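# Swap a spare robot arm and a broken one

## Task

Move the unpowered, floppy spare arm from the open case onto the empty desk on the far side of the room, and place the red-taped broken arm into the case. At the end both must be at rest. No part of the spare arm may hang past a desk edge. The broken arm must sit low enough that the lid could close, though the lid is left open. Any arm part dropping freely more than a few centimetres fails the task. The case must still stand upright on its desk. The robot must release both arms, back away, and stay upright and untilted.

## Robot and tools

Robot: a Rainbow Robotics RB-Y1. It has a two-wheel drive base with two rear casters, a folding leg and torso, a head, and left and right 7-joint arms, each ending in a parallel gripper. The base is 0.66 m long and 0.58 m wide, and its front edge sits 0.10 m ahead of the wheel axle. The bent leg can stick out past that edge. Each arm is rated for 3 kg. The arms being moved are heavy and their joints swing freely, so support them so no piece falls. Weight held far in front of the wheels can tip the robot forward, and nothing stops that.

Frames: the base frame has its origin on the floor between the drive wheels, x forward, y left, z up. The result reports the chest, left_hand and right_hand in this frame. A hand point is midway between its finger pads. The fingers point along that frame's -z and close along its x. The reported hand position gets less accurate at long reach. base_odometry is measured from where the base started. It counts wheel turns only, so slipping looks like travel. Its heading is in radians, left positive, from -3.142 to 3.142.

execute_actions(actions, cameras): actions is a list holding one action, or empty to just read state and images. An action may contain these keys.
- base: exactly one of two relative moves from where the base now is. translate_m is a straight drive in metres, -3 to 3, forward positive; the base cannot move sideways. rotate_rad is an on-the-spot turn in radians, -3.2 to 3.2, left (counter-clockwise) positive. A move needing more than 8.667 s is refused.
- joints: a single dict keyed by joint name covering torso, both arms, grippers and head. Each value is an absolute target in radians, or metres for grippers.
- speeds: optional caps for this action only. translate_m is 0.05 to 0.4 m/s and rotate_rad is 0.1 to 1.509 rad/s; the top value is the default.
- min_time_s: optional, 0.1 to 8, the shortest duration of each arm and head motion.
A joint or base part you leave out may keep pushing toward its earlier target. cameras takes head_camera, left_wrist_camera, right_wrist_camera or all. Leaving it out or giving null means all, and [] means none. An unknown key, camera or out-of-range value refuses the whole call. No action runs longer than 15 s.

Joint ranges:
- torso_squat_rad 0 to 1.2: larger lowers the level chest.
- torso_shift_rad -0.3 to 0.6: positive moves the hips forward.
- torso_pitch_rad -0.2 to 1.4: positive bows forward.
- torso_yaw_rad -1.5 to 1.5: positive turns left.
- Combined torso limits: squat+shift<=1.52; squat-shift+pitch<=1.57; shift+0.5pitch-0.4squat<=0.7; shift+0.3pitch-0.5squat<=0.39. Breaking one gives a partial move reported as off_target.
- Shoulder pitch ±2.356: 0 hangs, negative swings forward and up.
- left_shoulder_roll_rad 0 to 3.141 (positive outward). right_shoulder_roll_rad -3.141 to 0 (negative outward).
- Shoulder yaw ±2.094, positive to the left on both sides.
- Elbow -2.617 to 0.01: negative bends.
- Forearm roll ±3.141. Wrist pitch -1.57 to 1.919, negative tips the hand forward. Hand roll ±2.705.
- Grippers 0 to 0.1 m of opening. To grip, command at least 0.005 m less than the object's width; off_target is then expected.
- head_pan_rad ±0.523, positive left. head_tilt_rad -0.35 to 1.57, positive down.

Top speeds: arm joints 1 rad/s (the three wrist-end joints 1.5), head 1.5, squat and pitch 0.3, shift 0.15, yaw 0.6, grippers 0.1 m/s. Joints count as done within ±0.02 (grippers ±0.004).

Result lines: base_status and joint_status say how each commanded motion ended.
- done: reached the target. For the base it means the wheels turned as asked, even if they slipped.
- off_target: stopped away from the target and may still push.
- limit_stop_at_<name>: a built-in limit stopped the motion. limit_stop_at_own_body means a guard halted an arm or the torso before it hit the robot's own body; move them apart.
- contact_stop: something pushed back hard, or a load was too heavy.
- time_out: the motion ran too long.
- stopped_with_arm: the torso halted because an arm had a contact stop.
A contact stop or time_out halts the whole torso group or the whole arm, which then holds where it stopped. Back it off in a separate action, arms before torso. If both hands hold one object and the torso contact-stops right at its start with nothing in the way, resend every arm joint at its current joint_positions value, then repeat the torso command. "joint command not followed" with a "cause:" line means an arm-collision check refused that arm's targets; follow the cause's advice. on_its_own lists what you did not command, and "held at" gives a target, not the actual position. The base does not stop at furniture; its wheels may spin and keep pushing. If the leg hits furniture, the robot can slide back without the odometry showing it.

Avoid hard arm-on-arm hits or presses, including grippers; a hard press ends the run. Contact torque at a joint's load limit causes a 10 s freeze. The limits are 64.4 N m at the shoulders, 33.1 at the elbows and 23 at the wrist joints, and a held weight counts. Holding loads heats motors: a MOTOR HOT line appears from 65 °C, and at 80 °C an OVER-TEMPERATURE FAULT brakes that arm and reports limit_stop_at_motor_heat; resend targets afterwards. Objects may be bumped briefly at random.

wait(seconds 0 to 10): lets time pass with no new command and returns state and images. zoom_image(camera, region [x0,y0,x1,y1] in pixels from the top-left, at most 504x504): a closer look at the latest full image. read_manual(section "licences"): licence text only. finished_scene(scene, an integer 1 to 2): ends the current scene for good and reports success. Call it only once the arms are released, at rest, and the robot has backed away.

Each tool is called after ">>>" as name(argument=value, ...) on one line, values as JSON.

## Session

>>> execute_actions(actions=[])

Scene clock: 0.00 s.
base_odometry: x=+0.000 y=+0.000 heading=+0.000 (m, m, rad; odometry frame)
base_status: not commanded
joint_positions: torso_squat_rad=+0.350 torso_shift_rad=+0.000 torso_pitch_rad=+0.000 torso_yaw_rad=-0.001 left_shoulder_pitch_rad=-0.025 left_shoulder_roll_rad=+0.020 left_shoulder_yaw_rad=+0.031 left_elbow_rad=-0.284 left_forearm_roll_rad=+0.026 left_wrist_pitch_rad=-0.014 left_hand_roll_rad=-0.007 left_gripper_m=+0.099 right_shoulder_pitch_rad=+0.036 right_shoulder_roll_rad=+0.010 right_shoulder_yaw_rad=+0.027 right_elbow_rad=-0.233 right_forearm_roll_rad=+0.032 right_wrist_pitch_rad=+0.027 right_hand_roll_rad=-0.038 right_gripper_m=+0.100 head_pan_rad=-0.001 head_tilt_rad=+0.401
joint_status: not commanded
chest: x=-0.2280 y=+0.0002 z=+1.2475 quat_wxyz=(+1.000, +0.000, +0.000, +0.000) (m; base frame)
left_hand: x=-0.0689 y=+0.2378 z=+0.5804 quat_wxyz=(+0.987, +0.010, -0.161, +0.019) (m; base frame)
right_hand: x=-0.1462 y=-0.2115 z=+0.5667 quat_wxyz=(+0.996, +0.005, -0.087, +0.003) (m; base frame)
pictures: head_camera, left_wrist_camera, right_wrist_camera
Images, in order (width x height): head_camera 896x504, left_wrist_camera 644x364, right_wrist_camera 644x364.

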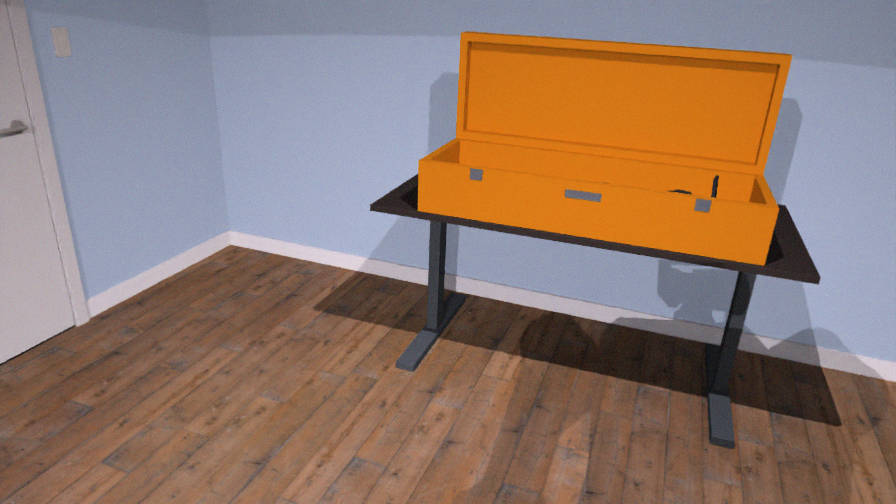

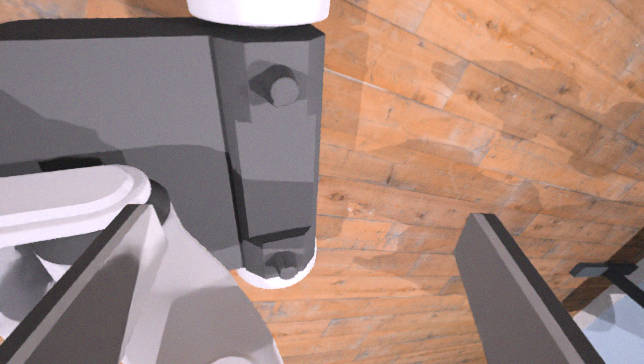

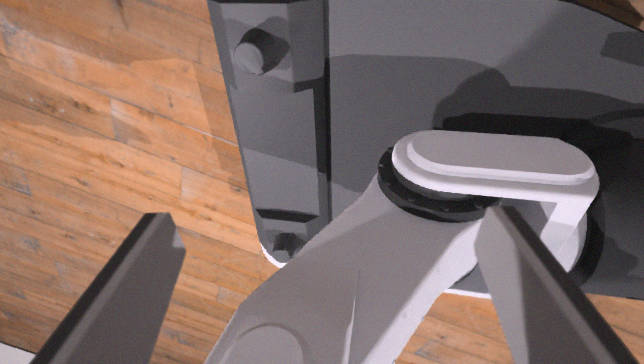

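>>> execute_actions(actions=[{"base":{"rotate_rad":-0.129},"joints":{"torso_squat_rad":0,"left_shoulder_pitch_rad":-1.239,"left_shoulder_roll_rad":0.172,"left_shoulder_yaw_rad":0.307,"left_elbow_rad":-0.63,"left_forearm_roll_rad":0,"left_wrist_pitch_rad":1.83,"left_hand_roll_rad":0.06,"right_shoulder_pitch_rad":-1.239,"right_shoulder_roll_rad":-0.172,"right_shoulder_yaw_rad":-0.307,"right_elbow_rad":-0.63,"right_forearm_roll_rad":0,"right_wrist_pitch_rad":1.83,"right_hand_roll_rad":-0.06}}], cameras=[])

>>> execute_actions(actions=[{"base":{"translate_m":1.07},"joints":{"head_tilt_rad":0.65}}], cameras=[])

>>> execute_actions(actions=[{"base":{"rotate_rad":-0.2}}], cameras=["head_camera"])

Scene clock: 35.40 s.
base_odometry: x=+0.000 y=+0.000 heading=-0.128 (m, m, rad; odometry frame)
base_status: done
joint_positions: torso_squat_rad=+0.000 torso_shift_rad=+0.000 torso_pitch_rad=-0.001 torso_yaw_rad=-0.001 left_shoulder_pitch_rad=-1.239 left_shoulder_roll_rad=+0.172 left_shoulder_yaw_rad=+0.307 left_elbow_rad=-0.630 left_forearm_roll_rad=+0.000 left_wrist_pitch_rad=+1.830 left_hand_roll_rad=+0.060 left_gripper_m=+0.099 right_shoulder_pitch_rad=-1.239 right_shoulder_roll_rad=-0.172 right_shoulder_yaw_rad=-0.306 right_elbow_rad=-0.630 right_forearm_roll_rad=+0.000 right_wrist_pitch_rad=+1.830 right_hand_roll_rad=-0.060 right_gripper_m=+0.100 head_pan_rad=-0.001 head_tilt_rad=+0.401
joint_status: all done
chest: x=-0.2280 y=+0.0003 z=+1.2899 quat_wxyz=(+1.000, +0.000, +0.000, +0.000) (m; base frame)
left_hand: x=+0.2955 y=+0.1883 z=+1.1046 quat_wxyz=(+1.000, +0.000, -0.001, -0.001) (m; base frame)
right_hand: x=+0.2953 y=-0.1890 z=+1.1052 quat_wxyz=(+1.000, -0.001, -0.001, +0.000) (m; base frame)
pictures: none
No camera images: the call's "cameras" was empty. Leave "cameras" out to get every camera's image.

Scene clock: 39.53 s.
base_odometry: x=+1.061 y=-0.138 heading=-0.129 (m, m, rad; odometry frame)
base_status: done
joint_positions: torso_squat_rad=+0.000 torso_shift_rad=+0.000 torso_pitch_rad=+0.000 torso_yaw_rad=-0.001 left_shoulder_pitch_rad=-1.239 left_shoulder_roll_rad=+0.172 left_shoulder_yaw_rad=+0.307 left_elbow_rad=-0.630 left_forearm_roll_rad=+0.000 left_wrist_pitch_rad=+1.830 left_hand_roll_rad=+0.060 left_gripper_m=+0.099 right_shoulder_pitch_rad=-1.239 right_shoulder_roll_rad=-0.172 right_shoulder_yaw_rad=-0.307 right_elbow_rad=-0.630 right_forearm_roll_rad=+0.000 right_wrist_pitch_rad=+1.830 right_hand_roll_rad=-0.060 right_gripper_m=+0.100 head_pan_rad=-0.001 head_tilt_rad=+0.650
joint_status: all done
chest: x=-0.2279 y=+0.0003 z=+1.2899 quat_wxyz=(+1.000, +0.000, +0.000, +0.000) (m; base frame)
left_hand: x=+0.2955 y=+0.1883 z=+1.1044 quat_wxyz=(+1.000, +0.000, -0.001, -0.001) (m; base frame)
right_hand: x=+0.2953 y=-0.1891 z=+1.1050 quat_wxyz=(+1.000, -0.001, -0.001, +0.000) (m; base frame)
pictures: none
No camera images: the call's "cameras" was empty. Leave "cameras" out to get every camera's image.

Scene clock: 41.53 s.
base_odometry: x=+1.062 y=-0.138 heading=-0.329 (m, m, rad; odometry frame)
base_status: done
joint_positions: torso_squat_rad=+0.000 torso_shift_rad=+0.000 torso_pitch_rad=+0.000 torso_yaw_rad=-0.001 left_shoulder_pitch_rad=-1.239 left_shoulder_roll_rad=+0.172 left_shoulder_yaw_rad=+0.307 left_elbow_rad=-0.630 left_forearm_roll_rad=+0.000 left_wrist_pitch_rad=+1.830 left_hand_roll_rad=+0.060 left_gripper_m=+0.099 right_shoulder_pitch_rad=-1.239 right_shoulder_roll_rad=-0.172 right_shoulder_yaw_rad=-0.307 right_elbow_rad=-0.630 right_forearm_roll_rad=+0.000 right_wrist_pitch_rad=+1.830 right_hand_roll_rad=-0.060 right_gripper_m=+0.100 head_pan_rad=-0.001 head_tilt_rad=+0.650
joint_status: not commanded
chest: x=-0.2279 y=+0.0002 z=+1.2899 quat_wxyz=(+1.000, +0.000, +0.000, +0.000) (m; base frame)
left_hand: x=+0.2955 y=+0.1883 z=+1.1044 quat_wxyz=(+1.000, +0.000, -0.001, -0.001) (m; base frame)
right_hand: x=+0.2953 y=-0.1891 z=+1.1050 quat_wxyz=(+1.000, -0.001, -0.001, +0.000) (m; base frame)
pictures: head_camera
Images, in order (width x height): head_camera 896x504.

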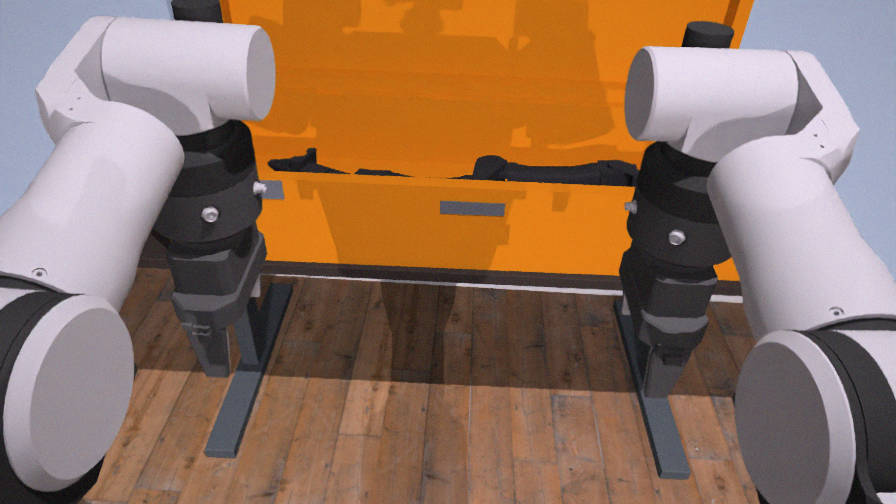

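>>> execute_actions(actions=[{"base":{"translate_m":0.70},"joints":{"head_tilt_rad":1.0}}])

Scene clock: 53.67 s.
base_odometry: x=+1.724 y=-0.364 heading=-0.330 (m, m, rad; odometry frame)
base_status: done
joint_positions: torso_squat_rad=+0.000 torso_shift_rad=+0.000 torso_pitch_rad=+0.000 torso_yaw_rad=-0.001 left_shoulder_pitch_rad=-1.239 left_shoulder_roll_rad=+0.172 left_shoulder_yaw_rad=+0.307 left_elbow_rad=-0.630 left_forearm_roll_rad=+0.000 left_wrist_pitch_rad=+1.830 left_hand_roll_rad=+0.060 left_gripper_m=+0.099 right_shoulder_pitch_rad=-1.239 right_shoulder_roll_rad=-0.172 right_shoulder_yaw_rad=-0.307 right_elbow_rad=-0.630 right_forearm_roll_rad=+0.000 right_wrist_pitch_rad=+1.830 right_hand_roll_rad=-0.060 right_gripper_m=+0.100 head_pan_rad=-0.001 head_tilt_rad=+1.000
joint_status: all done
chest: x=-0.2279 y=+0.0002 z=+1.2899 quat_wxyz=(+1.000, +0.000, +0.000, +0.000) (m; base frame)
left_hand: x=+0.2955 y=+0.1883 z=+1.1044 quat_wxyz=(+1.000, +0.000, -0.001, -0.001) (m; base frame)
right_hand: x=+0.2953 y=-0.1891 z=+1.1050 quat_wxyz=(+1.000, -0.001, -0.001, +0.000) (m; base frame)
pictures: head_camera, left_wrist_camera, right_wrist_camera
Images, in order (width x height): head_camera 896x504, left_wrist_camera 644x364, right_wrist_camera 644x364.

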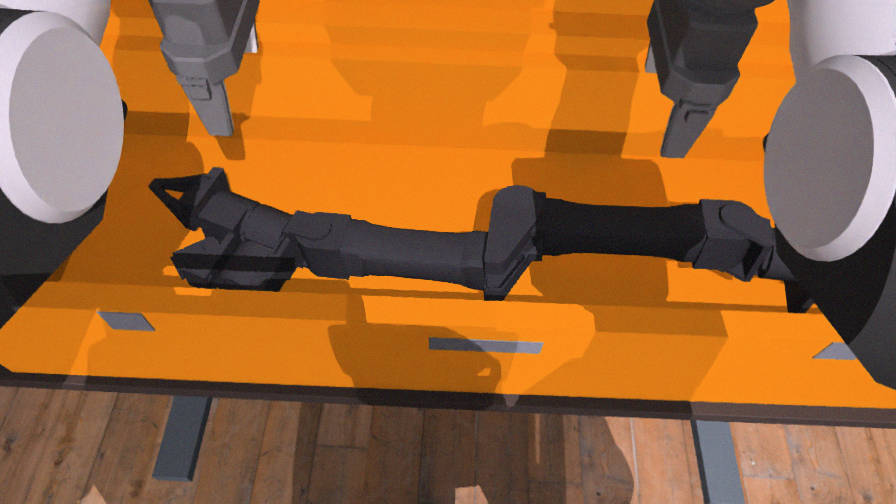

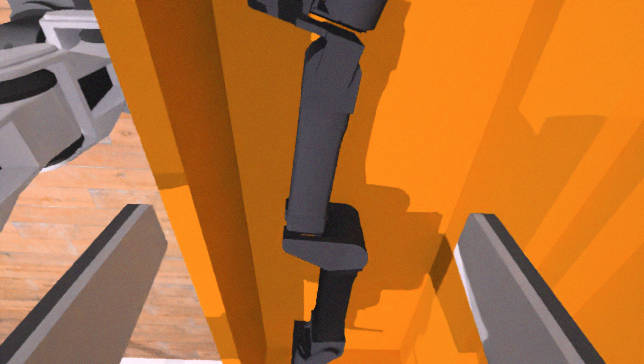

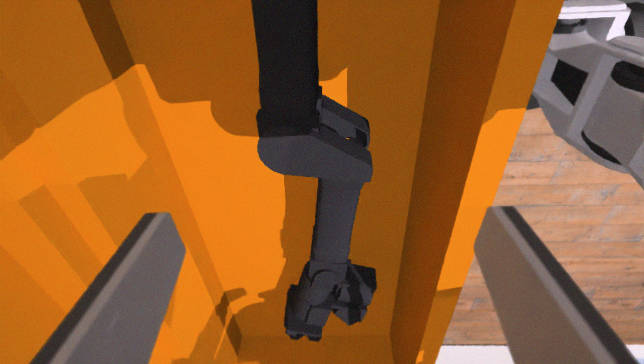

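>>> execute_actions(actions=[{"base":{"translate_m":0.015},"joints":{"torso_squat_rad":0.72,"left_shoulder_pitch_rad":-1.272,"left_shoulder_roll_rad":0.075,"left_shoulder_yaw_rad":0.271,"left_hand_roll_rad":0.17,"left_wrist_pitch_rad":1.85,"right_shoulder_pitch_rad":-1.201,"right_shoulder_roll_rad":-0.282,"right_shoulder_yaw_rad":-0.348,"right_hand_roll_rad":0.065,"right_wrist_pitch_rad":1.72,"head_tilt_rad":0.85}}])

Scene clock: 74.10 s.
base_odometry: x=+1.738 y=-0.369 heading=-0.330 (m, m, rad; odometry frame)
base_status: done
joint_positions: torso_squat_rad=+0.720 torso_shift_rad=+0.000 torso_pitch_rad=-0.001 torso_yaw_rad=-0.001 left_shoulder_pitch_rad=-1.272 left_shoulder_roll_rad=+0.075 left_shoulder_yaw_rad=+0.271 left_elbow_rad=-0.630 left_forearm_roll_rad=+0.000 left_wrist_pitch_rad=+1.850 left_hand_roll_rad=+0.170 left_gripper_m=+0.099 right_shoulder_pitch_rad=-1.201 right_shoulder_roll_rad=-0.282 right_shoulder_yaw_rad=-0.348 right_elbow_rad=-0.630 right_forearm_roll_rad=+0.000 right_wrist_pitch_rad=+1.720 right_hand_roll_rad=+0.065 right_gripper_m=+0.100 head_pan_rad=-0.001 head_tilt_rad=+0.850
joint_status: all done
chest: x=-0.2281 y=+0.0002 z=+1.1162 quat_wxyz=(+1.000, +0.000, +0.000, +0.000) (m; base frame)
left_hand: x=+0.2849 y=+0.1321 z=+0.9323 quat_wxyz=(+1.000, +0.003, +0.007, -0.001) (m; base frame)
right_hand: x=+0.3201 y=-0.2562 z=+0.9327 quat_wxyz=(+0.998, -0.005, -0.056, +0.000) (m; base frame)
pictures: head_camera, left_wrist_camera, right_wrist_camera
Images, in order (width x height): head_camera 896x504, left_wrist_camera 644x364, right_wrist_camera 644x364.

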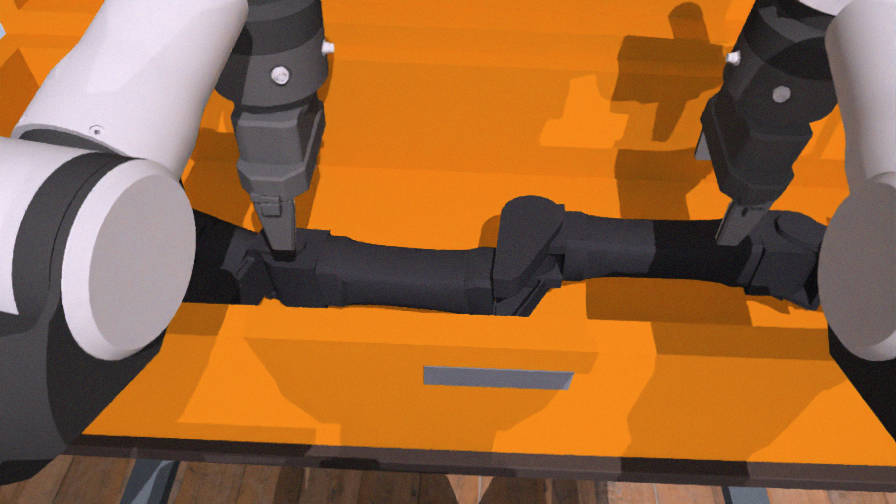

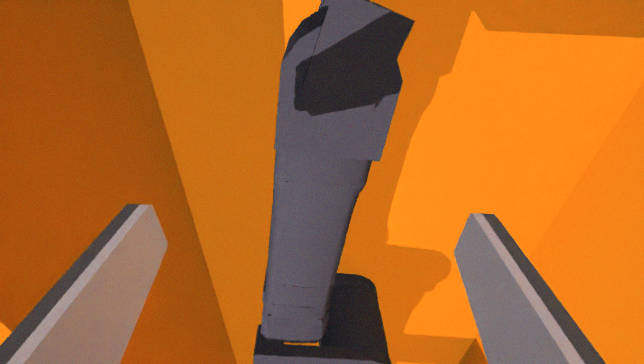

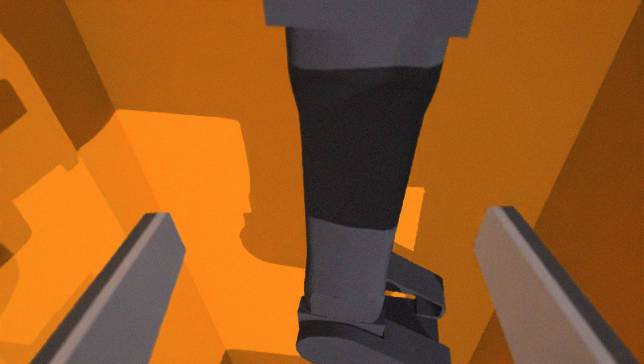

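>>> execute_actions(actions=[{"joints":{"torso_squat_rad":0.88,"left_shoulder_pitch_rad":-1.236,"left_shoulder_roll_rad":0.087,"left_shoulder_yaw_rad":0.275,"left_hand_roll_rad":0.1,"left_wrist_pitch_rad":1.76}}])

Scene clock: 85.60 s.
base_odometry: x=+1.738 y=-0.369 heading=-0.330 (m, m, rad; odometry frame)
base_status: not commanded
joint_positions: torso_squat_rad=+0.880 torso_shift_rad=+0.000 torso_pitch_rad=-0.001 torso_yaw_rad=-0.001 left_shoulder_pitch_rad=-1.236 left_shoulder_roll_rad=+0.087 left_shoulder_yaw_rad=+0.275 left_elbow_rad=-0.630 left_forearm_roll_rad=+0.000 left_wrist_pitch_rad=+1.760 left_hand_roll_rad=+0.100 left_gripper_m=+0.099 right_shoulder_pitch_rad=-1.201 right_shoulder_roll_rad=-0.282 right_shoulder_yaw_rad=-0.348 right_elbow_rad=-0.630 right_forearm_roll_rad=+0.000 right_wrist_pitch_rad=+1.720 right_hand_roll_rad=+0.065 right_gripper_m=+0.100 head_pan_rad=-0.001 head_tilt_rad=+0.850
joint_status: all done
chest: x=-0.2281 y=+0.0002 z=+1.0359 quat_wxyz=(+1.000, +0.000, +0.000, +0.000) (m; base frame)
left_hand: x=+0.2992 y=+0.1416 z=+0.8365 quat_wxyz=(+0.999, -0.003, -0.022, -0.024) (m; base frame)
right_hand: x=+0.3201 y=-0.2561 z=+0.8525 quat_wxyz=(+0.998, -0.005, -0.056, +0.000) (m; base frame)
pictures: head_camera, left_wrist_camera, right_wrist_camera
Images, in order (width x height): head_camera 896x504, left_wrist_camera 644x364, right_wrist_camera 644x364.

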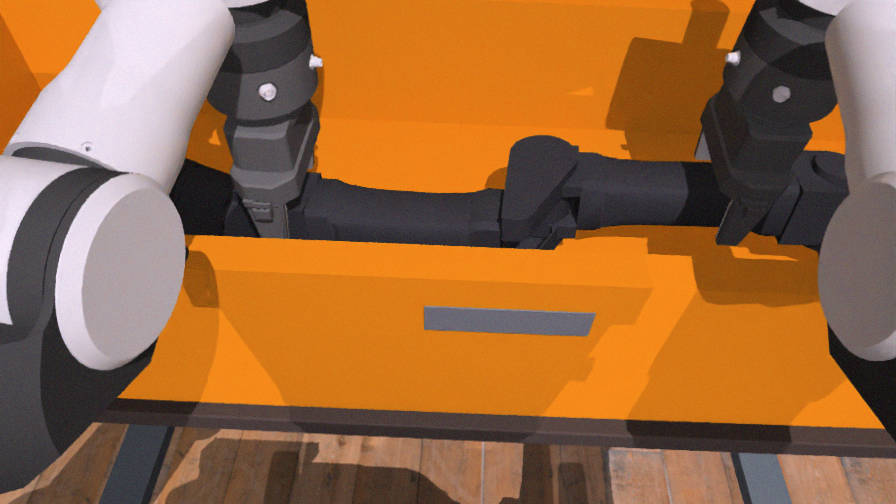

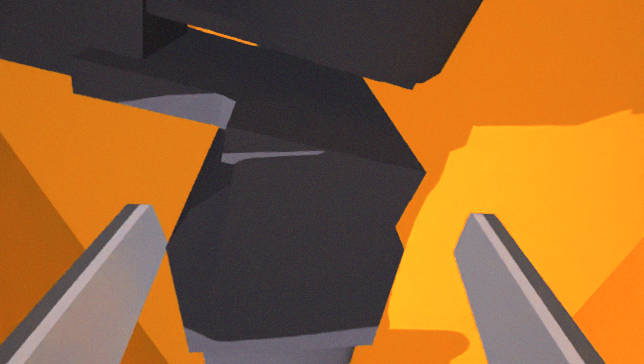

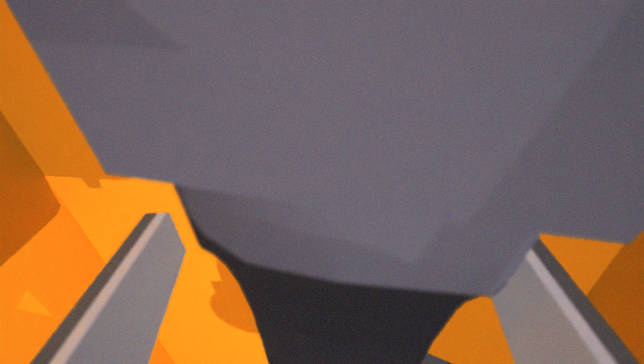

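>>> execute_actions(actions=[{"joints":{"torso_squat_rad":0.9,"left_shoulder_pitch_rad":-1.217,"left_shoulder_roll_rad":0.081,"left_shoulder_yaw_rad":0.273,"left_wrist_pitch_rad":1.78,"right_wrist_pitch_rad":1.77}}])

Scene clock: 93.33 s.
base_odometry: x=+1.738 y=-0.369 heading=-0.330 (m, m, rad; odometry frame)
base_status: not commanded
joint_positions: torso_squat_rad=+0.900 torso_shift_rad=+0.000 torso_pitch_rad=-0.001 torso_yaw_rad=-0.001 left_shoulder_pitch_rad=-1.217 left_shoulder_roll_rad=+0.081 left_shoulder_yaw_rad=+0.273 left_elbow_rad=-0.630 left_forearm_roll_rad=+0.000 left_wrist_pitch_rad=+1.780 left_hand_roll_rad=+0.100 left_gripper_m=+0.099 right_shoulder_pitch_rad=-1.201 right_shoulder_roll_rad=-0.282 right_shoulder_yaw_rad=-0.348 right_elbow_rad=-0.630 right_forearm_roll_rad=+0.000 right_wrist_pitch_rad=+1.770 right_hand_roll_rad=+0.065 right_gripper_m=+0.100 head_pan_rad=-0.001 head_tilt_rad=+0.850
joint_status: all done
chest: x=-0.2281 y=+0.0002 z=+1.0251 quat_wxyz=(+1.000, +0.000, +0.000, +0.000) (m; base frame)
left_hand: x=+0.2891 y=+0.1425 z=+0.8154 quat_wxyz=(+1.000, -0.002, -0.002, -0.024) (m; base frame)
right_hand: x=+0.3086 y=-0.2553 z=+0.8406 quat_wxyz=(+1.000, -0.003, -0.031, +0.000) (m; base frame)
pictures: head_camera, left_wrist_camera, right_wrist_camera
Images, in order (width x height): head_camera 896x504, left_wrist_camera 644x364, right_wrist_camera 644x364.

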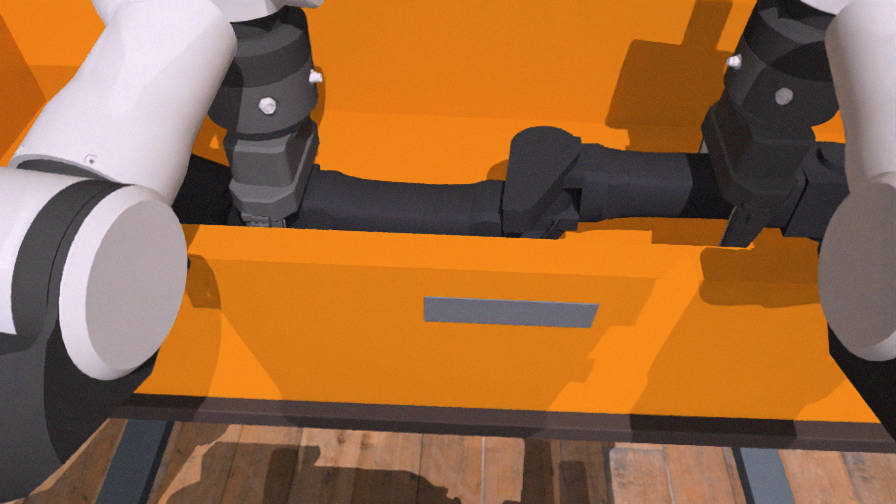

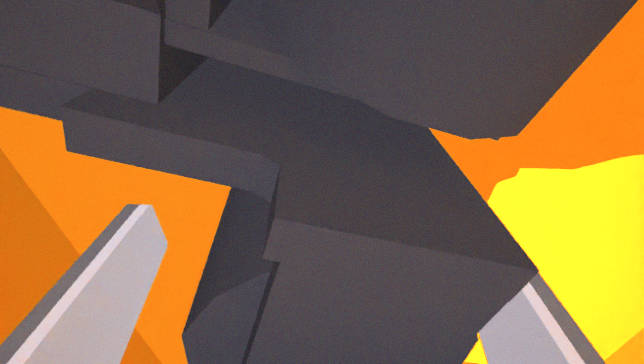

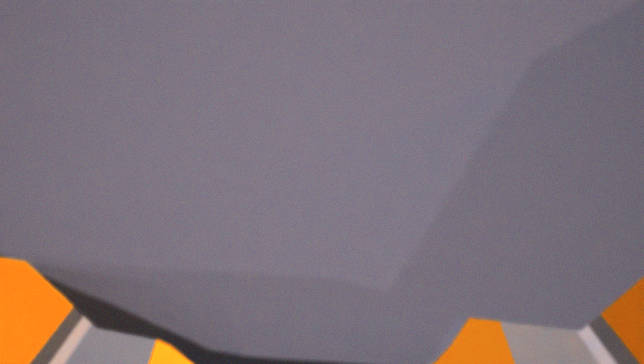

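>>> execute_actions(actions=[{"joints":{"right_shoulder_pitch_rad":-1.182,"right_shoulder_roll_rad":-0.276,"right_shoulder_yaw_rad":-0.346,"right_wrist_pitch_rad":1.75,"left_wrist_pitch_rad":1.765}}], cameras=[])

>>> execute_actions(actions=[{"joints":{"left_gripper_m":0.02,"right_gripper_m":0.02}}], cameras=[])

>>> execute_actions(actions=[{"joints":{"torso_squat_rad":0.8}}], cameras=["head_camera"])

Scene clock: 100.97 s.
base_odometry: x=+1.738 y=-0.369 heading=-0.330 (m, m, rad; odometry frame)
base_status: not commanded
joint_positions: torso_squat_rad=+0.900 torso_shift_rad=+0.000 torso_pitch_rad=-0.001 torso_yaw_rad=-0.001 left_shoulder_pitch_rad=-1.217 left_shoulder_roll_rad=+0.081 left_shoulder_yaw_rad=+0.273 left_elbow_rad=-0.630 left_forearm_roll_rad=+0.000 left_wrist_pitch_rad=+1.765 left_hand_roll_rad=+0.100 left_gripper_m=+0.099 right_shoulder_pitch_rad=-1.185 right_shoulder_roll_rad=-0.277 right_shoulder_yaw_rad=-0.346 right_elbow_rad=-0.631 right_forearm_roll_rad=+0.000 right_wrist_pitch_rad=+1.750 right_hand_roll_rad=+0.065 right_gripper_m=+0.100 head_pan_rad=-0.001 head_tilt_rad=+0.850
joint_status: all done
chest: x=-0.2284 y=+0.0004 z=+1.0250 quat_wxyz=(+1.000, -0.001, -0.001, +0.000) (m; base frame)
left_hand: x=+0.2923 y=+0.1420 z=+0.8156 quat_wxyz=(+1.000, -0.003, -0.010, -0.024) (m; base frame)
right_hand: x=+0.3087 y=-0.2555 z=+0.8326 quat_wxyz=(+0.999, -0.004, -0.033, +0.000) (m; base frame)
pictures: none
No camera images: the call's "cameras" was empty. Leave "cameras" out to get every camera's image.

Scene clock: 102.23 s.
base_odometry: x=+1.738 y=-0.369 heading=-0.330 (m, m, rad; odometry frame)
base_status: not commanded
joint_positions: torso_squat_rad=+0.900 torso_shift_rad=+0.000 torso_pitch_rad=-0.001 torso_yaw_rad=-0.001 left_shoulder_pitch_rad=-1.217 left_shoulder_roll_rad=+0.081 left_shoulder_yaw_rad=+0.273 left_elbow_rad=-0.630 left_forearm_roll_rad=+0.000 left_wrist_pitch_rad=+1.765 left_hand_roll_rad=+0.100 left_gripper_m=+0.059 right_shoulder_pitch_rad=-1.187 right_shoulder_roll_rad=-0.278 right_shoulder_yaw_rad=-0.346 right_elbow_rad=-0.633 right_forearm_roll_rad=+0.000 right_wrist_pitch_rad=+1.749 right_hand_roll_rad=+0.065 right_gripper_m=+0.056 head_pan_rad=-0.001 head_tilt_rad=+0.850
joint_status: left_gripper_m off_target (ended at +0.059, target +0.020); right_gripper_m off_target (ended at +0.056, target +0.020)
chest: x=-0.2283 y=+0.0004 z=+1.0250 quat_wxyz=(+1.000, -0.001, -0.001, +0.000) (m; base frame)
left_hand: x=+0.2923 y=+0.1421 z=+0.8153 quat_wxyz=(+1.000, -0.003, -0.010, -0.024) (m; base frame)
right_hand: x=+0.3098 y=-0.2556 z=+0.8337 quat_wxyz=(+0.999, -0.004, -0.035, +0.000) (m; base frame)
pictures: none
No camera images: the call's "cameras" was empty. Leave "cameras" out to get every camera's image.

Scene clock: 103.33 s.
base_odometry: x=+1.738 y=-0.369 heading=-0.330 (m, m, rad; odometry frame)
base_status: not commanded
joint_positions: torso_squat_rad=+0.800 torso_shift_rad=+0.001 torso_pitch_rad=+0.001 torso_yaw_rad=-0.001 left_shoulder_pitch_rad=-1.214 left_shoulder_roll_rad=+0.080 left_shoulder_yaw_rad=+0.273 left_elbow_rad=-0.628 left_forearm_roll_rad=+0.000 left_wrist_pitch_rad=+1.765 left_hand_roll_rad=+0.100 left_gripper_m=+0.058 right_shoulder_pitch_rad=-1.180 right_shoulder_roll_rad=-0.275 right_shoulder_yaw_rad=-0.346 right_elbow_rad=-0.629 right_forearm_roll_rad=+0.000 right_wrist_pitch_rad=+1.750 right_hand_roll_rad=+0.065 right_gripper_m=+0.055 head_pan_rad=-0.001 head_tilt_rad=+0.850
joint_status: all done
chest: x=-0.2272 y=+0.0003 z=+1.0777 quat_wxyz=(+1.000, +0.000, +0.001, +0.000) (m; base frame)
left_hand: x=+0.2916 y=+0.1420 z=+0.8650 quat_wxyz=(+1.000, -0.003, -0.006, -0.024) (m; base frame)
right_hand: x=+0.3074 y=-0.2558 z=+0.8800 quat_wxyz=(+1.000, -0.003, -0.028, -0.001) (m; base frame)
pictures: head_camera
Images, in order (width x height): head_camera 896x504.

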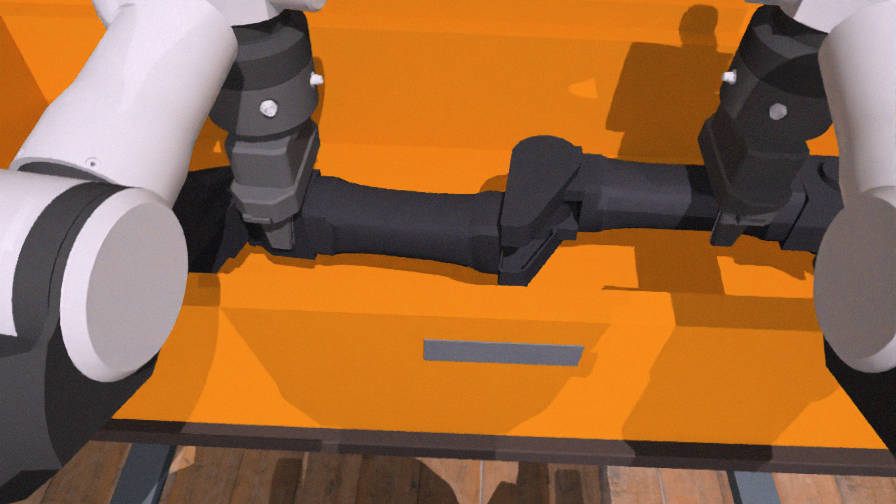

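>>> execute_actions(actions=[{"joints":{"torso_squat_rad":0.6,"head_tilt_rad":1.0,"head_pan_rad":0.3}}], cameras=["head_camera"])

>>> execute_actions(actions=[{"joints":{"torso_squat_rad":0.35}}], cameras=["head_camera"])

>>> execute_actions(actions=[{"joints":{"torso_squat_rad":0.0,"torso_pitch_rad":-0.2,"head_tilt_rad":1.15,"left_shoulder_pitch_rad":-1.293,"left_shoulder_roll_rad":0.107,"left_shoulder_yaw_rad":0.282,"left_wrist_pitch_rad":1.845,"right_shoulder_pitch_rad":-1.258,"right_shoulder_roll_rad":-0.302,"right_shoulder_yaw_rad":-0.355,"right_wrist_pitch_rad":1.83},"min_time_s":1.5}], cameras=["head_camera"])

Scene clock: 117.07 s.
base_odometry: x=+1.738 y=-0.369 heading=-0.330 (m, m, rad; odometry frame)
base_status: not commanded
joint_positions: torso_squat_rad=+0.600 torso_shift_rad=+0.001 torso_pitch_rad=+0.001 torso_yaw_rad=-0.001 left_shoulder_pitch_rad=-1.214 left_shoulder_roll_rad=+0.080 left_shoulder_yaw_rad=+0.273 left_elbow_rad=-0.628 left_forearm_roll_rad=+0.000 left_wrist_pitch_rad=+1.765 left_hand_roll_rad=+0.100 left_gripper_m=+0.058 right_shoulder_pitch_rad=-1.180 right_shoulder_roll_rad=-0.275 right_shoulder_yaw_rad=-0.346 right_elbow_rad=-0.629 right_forearm_roll_rad=+0.000 right_wrist_pitch_rad=+1.750 right_hand_roll_rad=+0.065 right_gripper_m=+0.055 head_pan_rad=+0.300 head_tilt_rad=+1.000
joint_status: all done
chest: x=-0.2271 y=+0.0003 z=+1.1677 quat_wxyz=(+1.000, +0.000, +0.001, +0.000) (m; base frame)
left_hand: x=+0.2916 y=+0.1420 z=+0.9547 quat_wxyz=(+1.000, -0.003, -0.006, -0.024) (m; base frame)
right_hand: x=+0.3075 y=-0.2558 z=+0.9699 quat_wxyz=(+1.000, -0.003, -0.028, -0.001) (m; base frame)
pictures: head_camera
Images, in order (width x height): head_camera 896x504.

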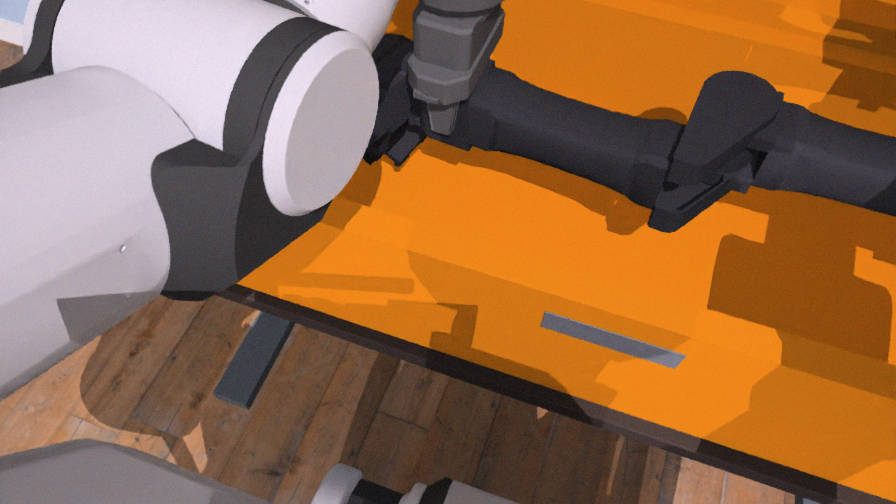

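Scene clock: 118.70 s.
base_odometry: x=+1.738 y=-0.369 heading=-0.330 (m, m, rad; odometry frame)
base_status: not commanded
joint_positions: torso_squat_rad=+0.350 torso_shift_rad=+0.001 torso_pitch_rad=+0.001 torso_yaw_rad=-0.001 left_shoulder_pitch_rad=-1.213 left_shoulder_roll_rad=+0.080 left_shoulder_yaw_rad=+0.273 left_elbow_rad=-0.628 left_forearm_roll_rad=+0.000 left_wrist_pitch_rad=+1.765 left_hand_roll_rad=+0.100 left_gripper_m=+0.058 right_shoulder_pitch_rad=-1.179 right_shoulder_roll_rad=-0.275 right_shoulder_yaw_rad=-0.346 right_elbow_rad=-0.629 right_forearm_roll_rad=+0.000 right_wrist_pitch_rad=+1.750 right_hand_roll_rad=+0.065 right_gripper_m=+0.055 head_pan_rad=+0.300 head_tilt_rad=+1.000
joint_status: all done
chest: x=-0.2269 y=+0.0003 z=+1.2475 quat_wxyz=(+1.000, +0.000, +0.001, +0.000) (m; base frame)
left_hand: x=+0.2916 y=+0.1420 z=+1.0342 quat_wxyz=(+1.000, -0.003, -0.006, -0.024) (m; base frame)
right_hand: x=+0.3076 y=-0.2558 z=+1.0496 quat_wxyz=(+1.000, -0.003, -0.028, -0.001) (m; base frame)
pictures: head_camera
Images, in order (width x height): head_camera 896x504.

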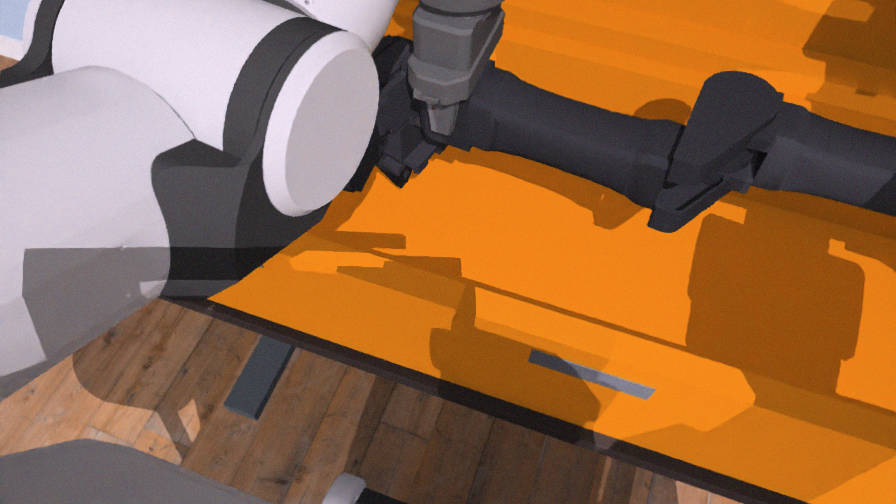

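Scene clock: 120.83 s.
base_odometry: x=+1.738 y=-0.369 heading=-0.330 (m, m, rad; odometry frame)
base_status: not commanded
joint_positions: torso_squat_rad=+0.000 torso_shift_rad=+0.001 torso_pitch_rad=-0.198 torso_yaw_rad=-0.001 left_shoulder_pitch_rad=-1.289 left_shoulder_roll_rad=+0.105 left_shoulder_yaw_rad=+0.281 left_elbow_rad=-0.628 left_forearm_roll_rad=+0.000 left_wrist_pitch_rad=+1.845 left_hand_roll_rad=+0.100 left_gripper_m=+0.059 right_shoulder_pitch_rad=-1.255 right_shoulder_roll_rad=-0.301 right_shoulder_yaw_rad=-0.355 right_elbow_rad=-0.628 right_forearm_roll_rad=+0.000 right_wrist_pitch_rad=+1.830 right_hand_roll_rad=+0.065 right_gripper_m=+0.055 head_pan_rad=+0.300 head_tilt_rad=+1.150
joint_status: all done
chest: x=-0.2884 y=+0.0002 z=+1.2839 quat_wxyz=(+0.995, +0.000, -0.099, +0.000) (m; base frame)
left_hand: x=+0.2572 y=+0.1443 z=+1.2183 quat_wxyz=(+0.994, +0.005, -0.105, -0.024) (m; base frame)
right_hand: x=+0.2685 y=-0.2544 z=+1.2371 quat_wxyz=(+0.992, -0.001, -0.127, +0.000) (m; base frame)
pictures: head_camera
Images, in order (width x height): head_camera 896x504.

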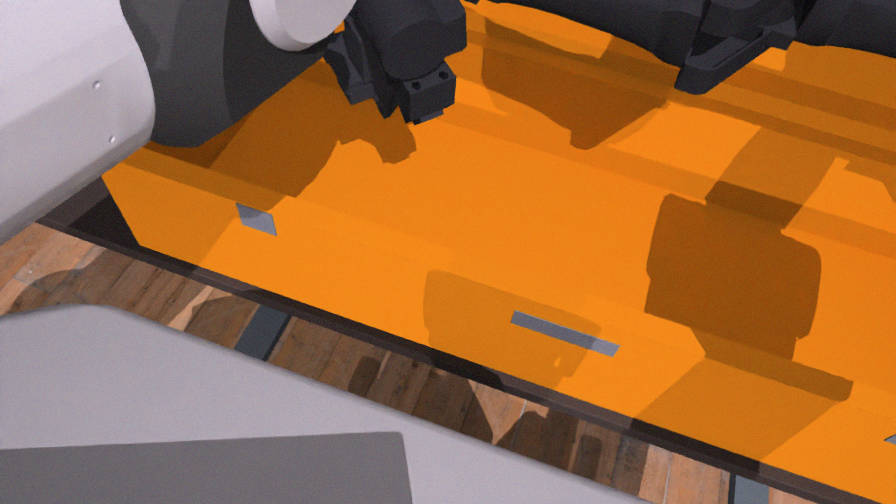

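>>> execute_actions(actions=[{"base":{"translate_m":-1.0},"joints":{"head_tilt_rad":0.45,"head_pan_rad":-0.5}}], cameras=["head_camera"])

>>> execute_actions(actions=[{"base":{"rotate_rad":-1.3},"speeds":{"rotate_rad":0.8}}], cameras=["head_camera"])

Scene clock: 133.00 s.
base_odometry: x=+0.793 y=-0.044 heading=-0.332 (m, m, rad; odometry frame)
base_status: done
joint_positions: torso_squat_rad=+0.000 torso_shift_rad=+0.001 torso_pitch_rad=-0.198 torso_yaw_rad=-0.001 left_shoulder_pitch_rad=-1.290 left_shoulder_roll_rad=+0.105 left_shoulder_yaw_rad=+0.281 left_elbow_rad=-0.628 left_forearm_roll_rad=+0.000 left_wrist_pitch_rad=+1.845 left_hand_roll_rad=+0.100 left_gripper_m=+0.059 right_shoulder_pitch_rad=-1.255 right_shoulder_roll_rad=-0.301 right_shoulder_yaw_rad=-0.355 right_elbow_rad=-0.628 right_forearm_roll_rad=+0.000 right_wrist_pitch_rad=+1.830 right_hand_roll_rad=+0.065 right_gripper_m=+0.055 head_pan_rad=-0.500 head_tilt_rad=+0.450
joint_status: all done
chest: x=-0.2884 y=+0.0002 z=+1.2839 quat_wxyz=(+0.995, +0.000, -0.099, +0.000) (m; base frame)
left_hand: x=+0.2573 y=+0.1443 z=+1.2184 quat_wxyz=(+0.994, +0.005, -0.105, -0.024) (m; base frame)
right_hand: x=+0.2685 y=-0.2544 z=+1.2370 quat_wxyz=(+0.992, -0.001, -0.127, +0.000) (m; base frame)
pictures: head_camera
Images, in order (width x height): head_camera 896x504.

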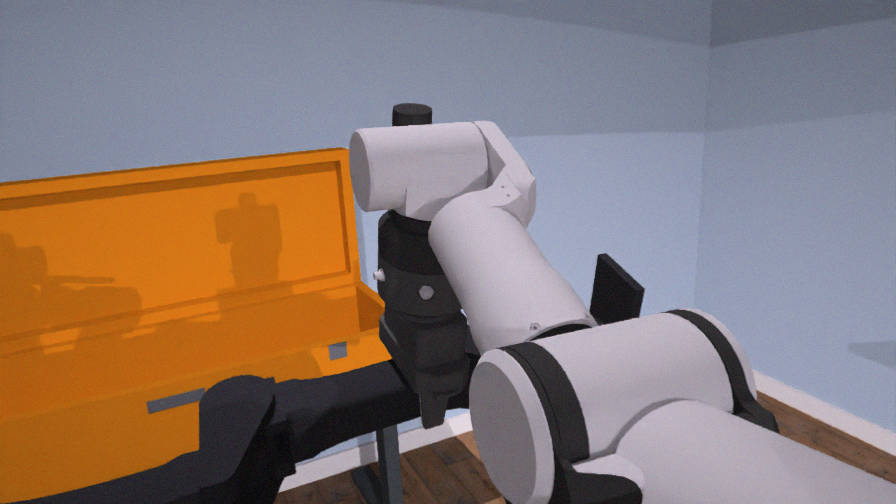

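Scene clock: 136.57 s.
base_odometry: x=+0.792 y=-0.044 heading=-1.632 (m, m, rad; odometry frame)
base_status: done
joint_positions: torso_squat_rad=+0.000 torso_shift_rad=+0.001 torso_pitch_rad=-0.198 torso_yaw_rad=-0.001 left_shoulder_pitch_rad=-1.290 left_shoulder_roll_rad=+0.105 left_shoulder_yaw_rad=+0.281 left_elbow_rad=-0.628 left_forearm_roll_rad=+0.000 left_wrist_pitch_rad=+1.845 left_hand_roll_rad=+0.100 left_gripper_m=+0.059 right_shoulder_pitch_rad=-1.255 right_shoulder_roll_rad=-0.301 right_shoulder_yaw_rad=-0.355 right_elbow_rad=-0.628 right_forearm_roll_rad=+0.000 right_wrist_pitch_rad=+1.830 right_hand_roll_rad=+0.065 right_gripper_m=+0.055 head_pan_rad=-0.500 head_tilt_rad=+0.450
joint_status: not commanded
chest: x=-0.2884 y=+0.0002 z=+1.2839 quat_wxyz=(+0.995, +0.000, -0.099, +0.000) (m; base frame)
left_hand: x=+0.2573 y=+0.1443 z=+1.2184 quat_wxyz=(+0.994, +0.005, -0.105, -0.024) (m; base frame)
right_hand: x=+0.2685 y=-0.2544 z=+1.2370 quat_wxyz=(+0.992, +0.000, -0.127, +0.000) (m; base frame)
pictures: head_camera
Images, in order (width x height): head_camera 896x504.

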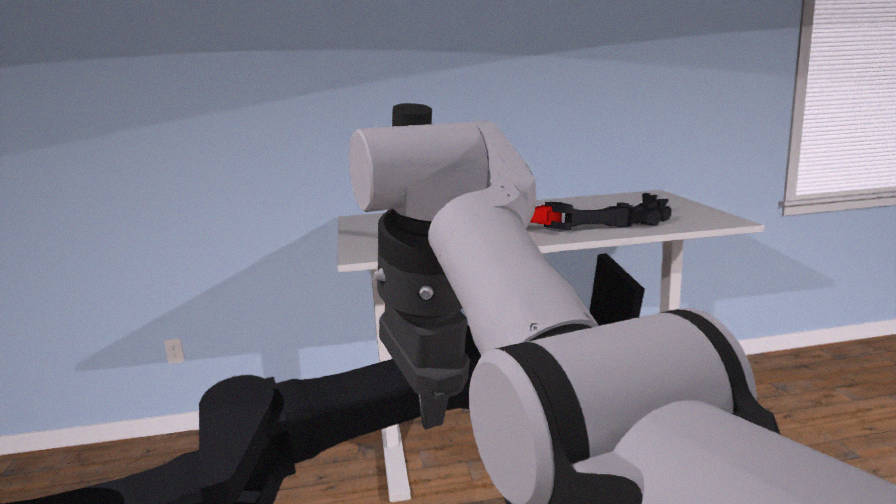

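>>> execute_actions(actions=[{"base":{"rotate_rad":-1.9},"speeds":{"rotate_rad":0.8},"joints":{"head_pan_rad":0,"head_tilt_rad":0.35,"torso_pitch_rad":0}}], cameras=["head_camera"])

Scene clock: 146.13 s.
base_odometry: x=+0.792 y=-0.044 heading=+2.752 (m, m, rad; odometry frame)
base_status: done
joint_positions: torso_squat_rad=+0.000 torso_shift_rad=+0.001 torso_pitch_rad=+0.002 torso_yaw_rad=-0.001 left_shoulder_pitch_rad=-1.290 left_shoulder_roll_rad=+0.105 left_shoulder_yaw_rad=+0.281 left_elbow_rad=-0.628 left_forearm_roll_rad=+0.000 left_wrist_pitch_rad=+1.845 left_hand_roll_rad=+0.100 left_gripper_m=+0.059 right_shoulder_pitch_rad=-1.255 right_shoulder_roll_rad=-0.301 right_shoulder_yaw_rad=-0.355 right_elbow_rad=-0.629 right_forearm_roll_rad=+0.000 right_wrist_pitch_rad=+1.830 right_hand_roll_rad=+0.065 right_gripper_m=+0.055 head_pan_rad=+0.000 head_tilt_rad=+0.350
joint_status: all done
chest: x=-0.2267 y=+0.0001 z=+1.2899 quat_wxyz=(+1.000, +0.000, +0.001, +0.000) (m; base frame)
left_hand: x=+0.2952 y=+0.1443 z=+1.1174 quat_wxyz=(+1.000, +0.003, -0.005, -0.024) (m; base frame)
right_hand: x=+0.3098 y=-0.2544 z=+1.1334 quat_wxyz=(+1.000, +0.000, -0.027, +0.000) (m; base frame)
pictures: head_camera
Images, in order (width x height): head_camera 896x504.

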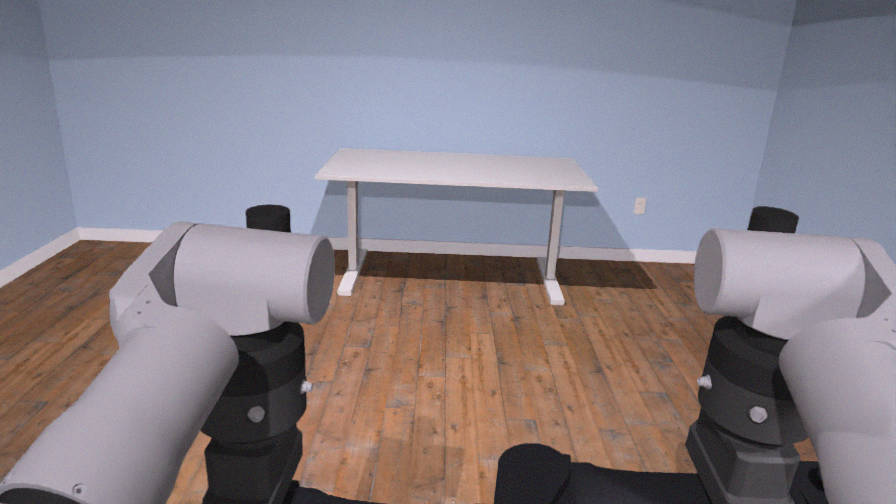

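>>> execute_actions(actions=[{"base":{"translate_m":2.6},"joints":{"head_tilt_rad":0.5}}], cameras=["head_camera"])

Scene clock: 160.90 s.
base_odometry: x=-1.613 y=+0.944 heading=+2.752 (m, m, rad; odometry frame)
base_status: done
joint_positions: torso_squat_rad=+0.000 torso_shift_rad=+0.001 torso_pitch_rad=+0.002 torso_yaw_rad=-0.001 left_shoulder_pitch_rad=-1.290 left_shoulder_roll_rad=+0.105 left_shoulder_yaw_rad=+0.281 left_elbow_rad=-0.628 left_forearm_roll_rad=+0.000 left_wrist_pitch_rad=+1.845 left_hand_roll_rad=+0.100 left_gripper_m=+0.059 right_shoulder_pitch_rad=-1.255 right_shoulder_roll_rad=-0.301 right_shoulder_yaw_rad=-0.355 right_elbow_rad=-0.629 right_forearm_roll_rad=+0.000 right_wrist_pitch_rad=+1.830 right_hand_roll_rad=+0.065 right_gripper_m=+0.055 head_pan_rad=+0.000 head_tilt_rad=+0.500
joint_status: all done
chest: x=-0.2266 y=+0.0001 z=+1.2899 quat_wxyz=(+1.000, +0.000, +0.001, +0.000) (m; base frame)
left_hand: x=+0.2953 y=+0.1444 z=+1.1174 quat_wxyz=(+1.000, +0.003, -0.006, -0.024) (m; base frame)
right_hand: x=+0.3099 y=-0.2544 z=+1.1334 quat_wxyz=(+1.000, -0.001, -0.027, +0.000) (m; base frame)
pictures: head_camera
Images, in order (width x height): head_camera 896x504.

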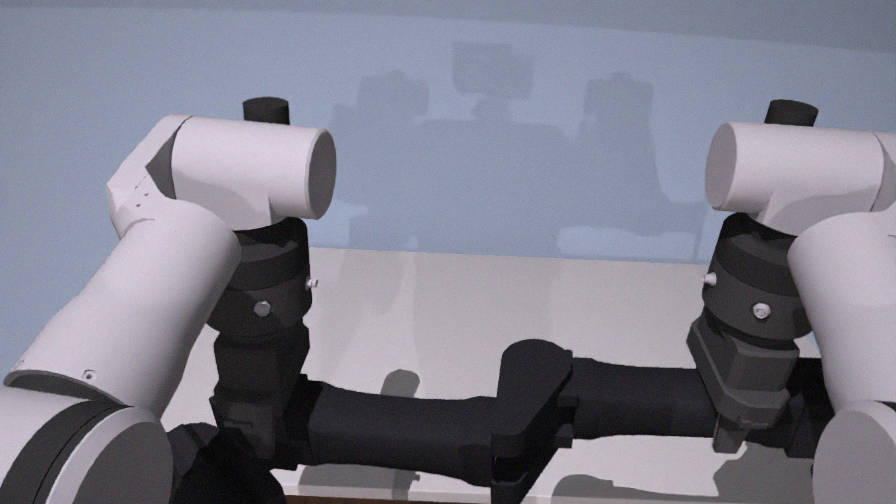

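>>> execute_actions(actions=[{"base":{"translate_m":0.53},"joints":{"head_tilt_rad":1.0,"torso_yaw_rad":0.15,"torso_squat_rad":0.3}}], cameras=["head_camera"])

>>> execute_actions(actions=[{"joints":{"torso_squat_rad":0.72}}], cameras=["head_camera"])

Scene clock: 174.17 s.
base_odometry: x=-2.103 y=+1.146 heading=+2.751 (m, m, rad; odometry frame)
base_status: done
joint_positions: torso_squat_rad=+0.300 torso_shift_rad=+0.001 torso_pitch_rad=+0.002 torso_yaw_rad=+0.150 left_shoulder_pitch_rad=-1.290 left_shoulder_roll_rad=+0.105 left_shoulder_yaw_rad=+0.281 left_elbow_rad=-0.628 left_forearm_roll_rad=+0.000 left_wrist_pitch_rad=+1.845 left_hand_roll_rad=+0.100 left_gripper_m=+0.059 right_shoulder_pitch_rad=-1.255 right_shoulder_roll_rad=-0.301 right_shoulder_yaw_rad=-0.355 right_elbow_rad=-0.629 right_forearm_roll_rad=+0.000 right_wrist_pitch_rad=+1.830 right_hand_roll_rad=+0.065 right_gripper_m=+0.055 head_pan_rad=+0.000 head_tilt_rad=+1.000
joint_status: all done
chest: x=-0.2267 y=+0.0002 z=+1.2587 quat_wxyz=(+0.997, +0.000, +0.001, +0.075) (m; base frame)
left_hand: x=+0.2676 y=+0.2213 z=+1.0862 quat_wxyz=(+0.999, +0.003, -0.005, +0.052) (m; base frame)
right_hand: x=+0.3420 y=-0.1708 z=+1.1021 quat_wxyz=(+0.997, +0.002, -0.027, +0.075) (m; base frame)
pictures: head_camera
Images, in order (width x height): head_camera 896x504.

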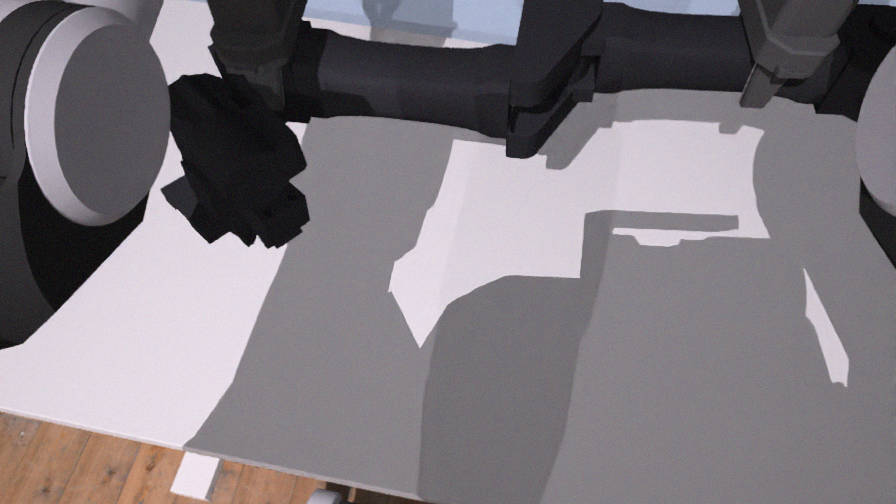

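Scene clock: 176.37 s.
base_odometry: x=-2.103 y=+1.146 heading=+2.751 (m, m, rad; odometry frame)
base_status: not commanded
joint_positions: torso_squat_rad=+0.720 torso_shift_rad=+0.001 torso_pitch_rad=+0.002 torso_yaw_rad=+0.150 left_shoulder_pitch_rad=-1.290 left_shoulder_roll_rad=+0.105 left_shoulder_yaw_rad=+0.281 left_elbow_rad=-0.628 left_forearm_roll_rad=+0.000 left_wrist_pitch_rad=+1.845 left_hand_roll_rad=+0.100 left_gripper_m=+0.059 right_shoulder_pitch_rad=-1.255 right_shoulder_roll_rad=-0.301 right_shoulder_yaw_rad=-0.355 right_elbow_rad=-0.629 right_forearm_roll_rad=+0.000 right_wrist_pitch_rad=+1.830 right_hand_roll_rad=+0.065 right_gripper_m=+0.055 head_pan_rad=+0.000 head_tilt_rad=+1.000
joint_status: all done
chest: x=-0.2271 y=+0.0002 z=+1.1163 quat_wxyz=(+0.997, +0.000, +0.001, +0.075) (m; base frame)
left_hand: x=+0.2673 y=+0.2213 z=+0.9440 quat_wxyz=(+0.999, +0.003, -0.005, +0.052) (m; base frame)
right_hand: x=+0.3416 y=-0.1708 z=+0.9598 quat_wxyz=(+0.997, +0.002, -0.027, +0.075) (m; base frame)
pictures: head_camera
Images, in order (width x height): head_camera 896x504.

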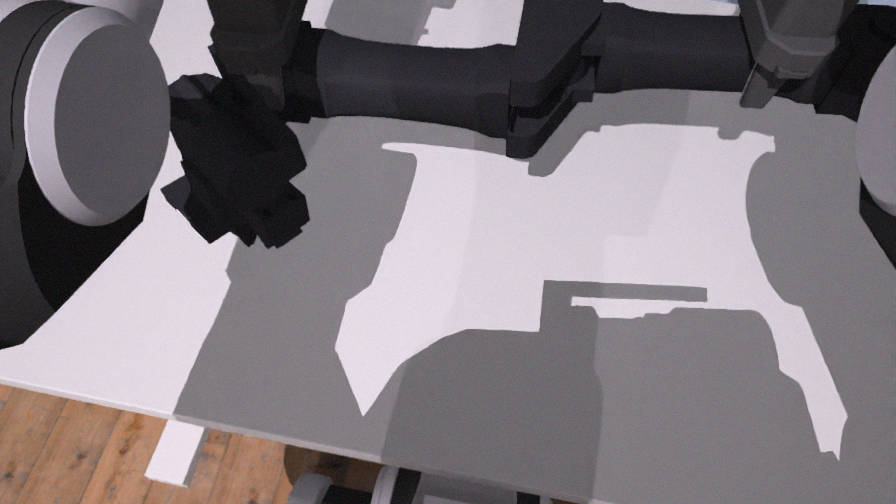

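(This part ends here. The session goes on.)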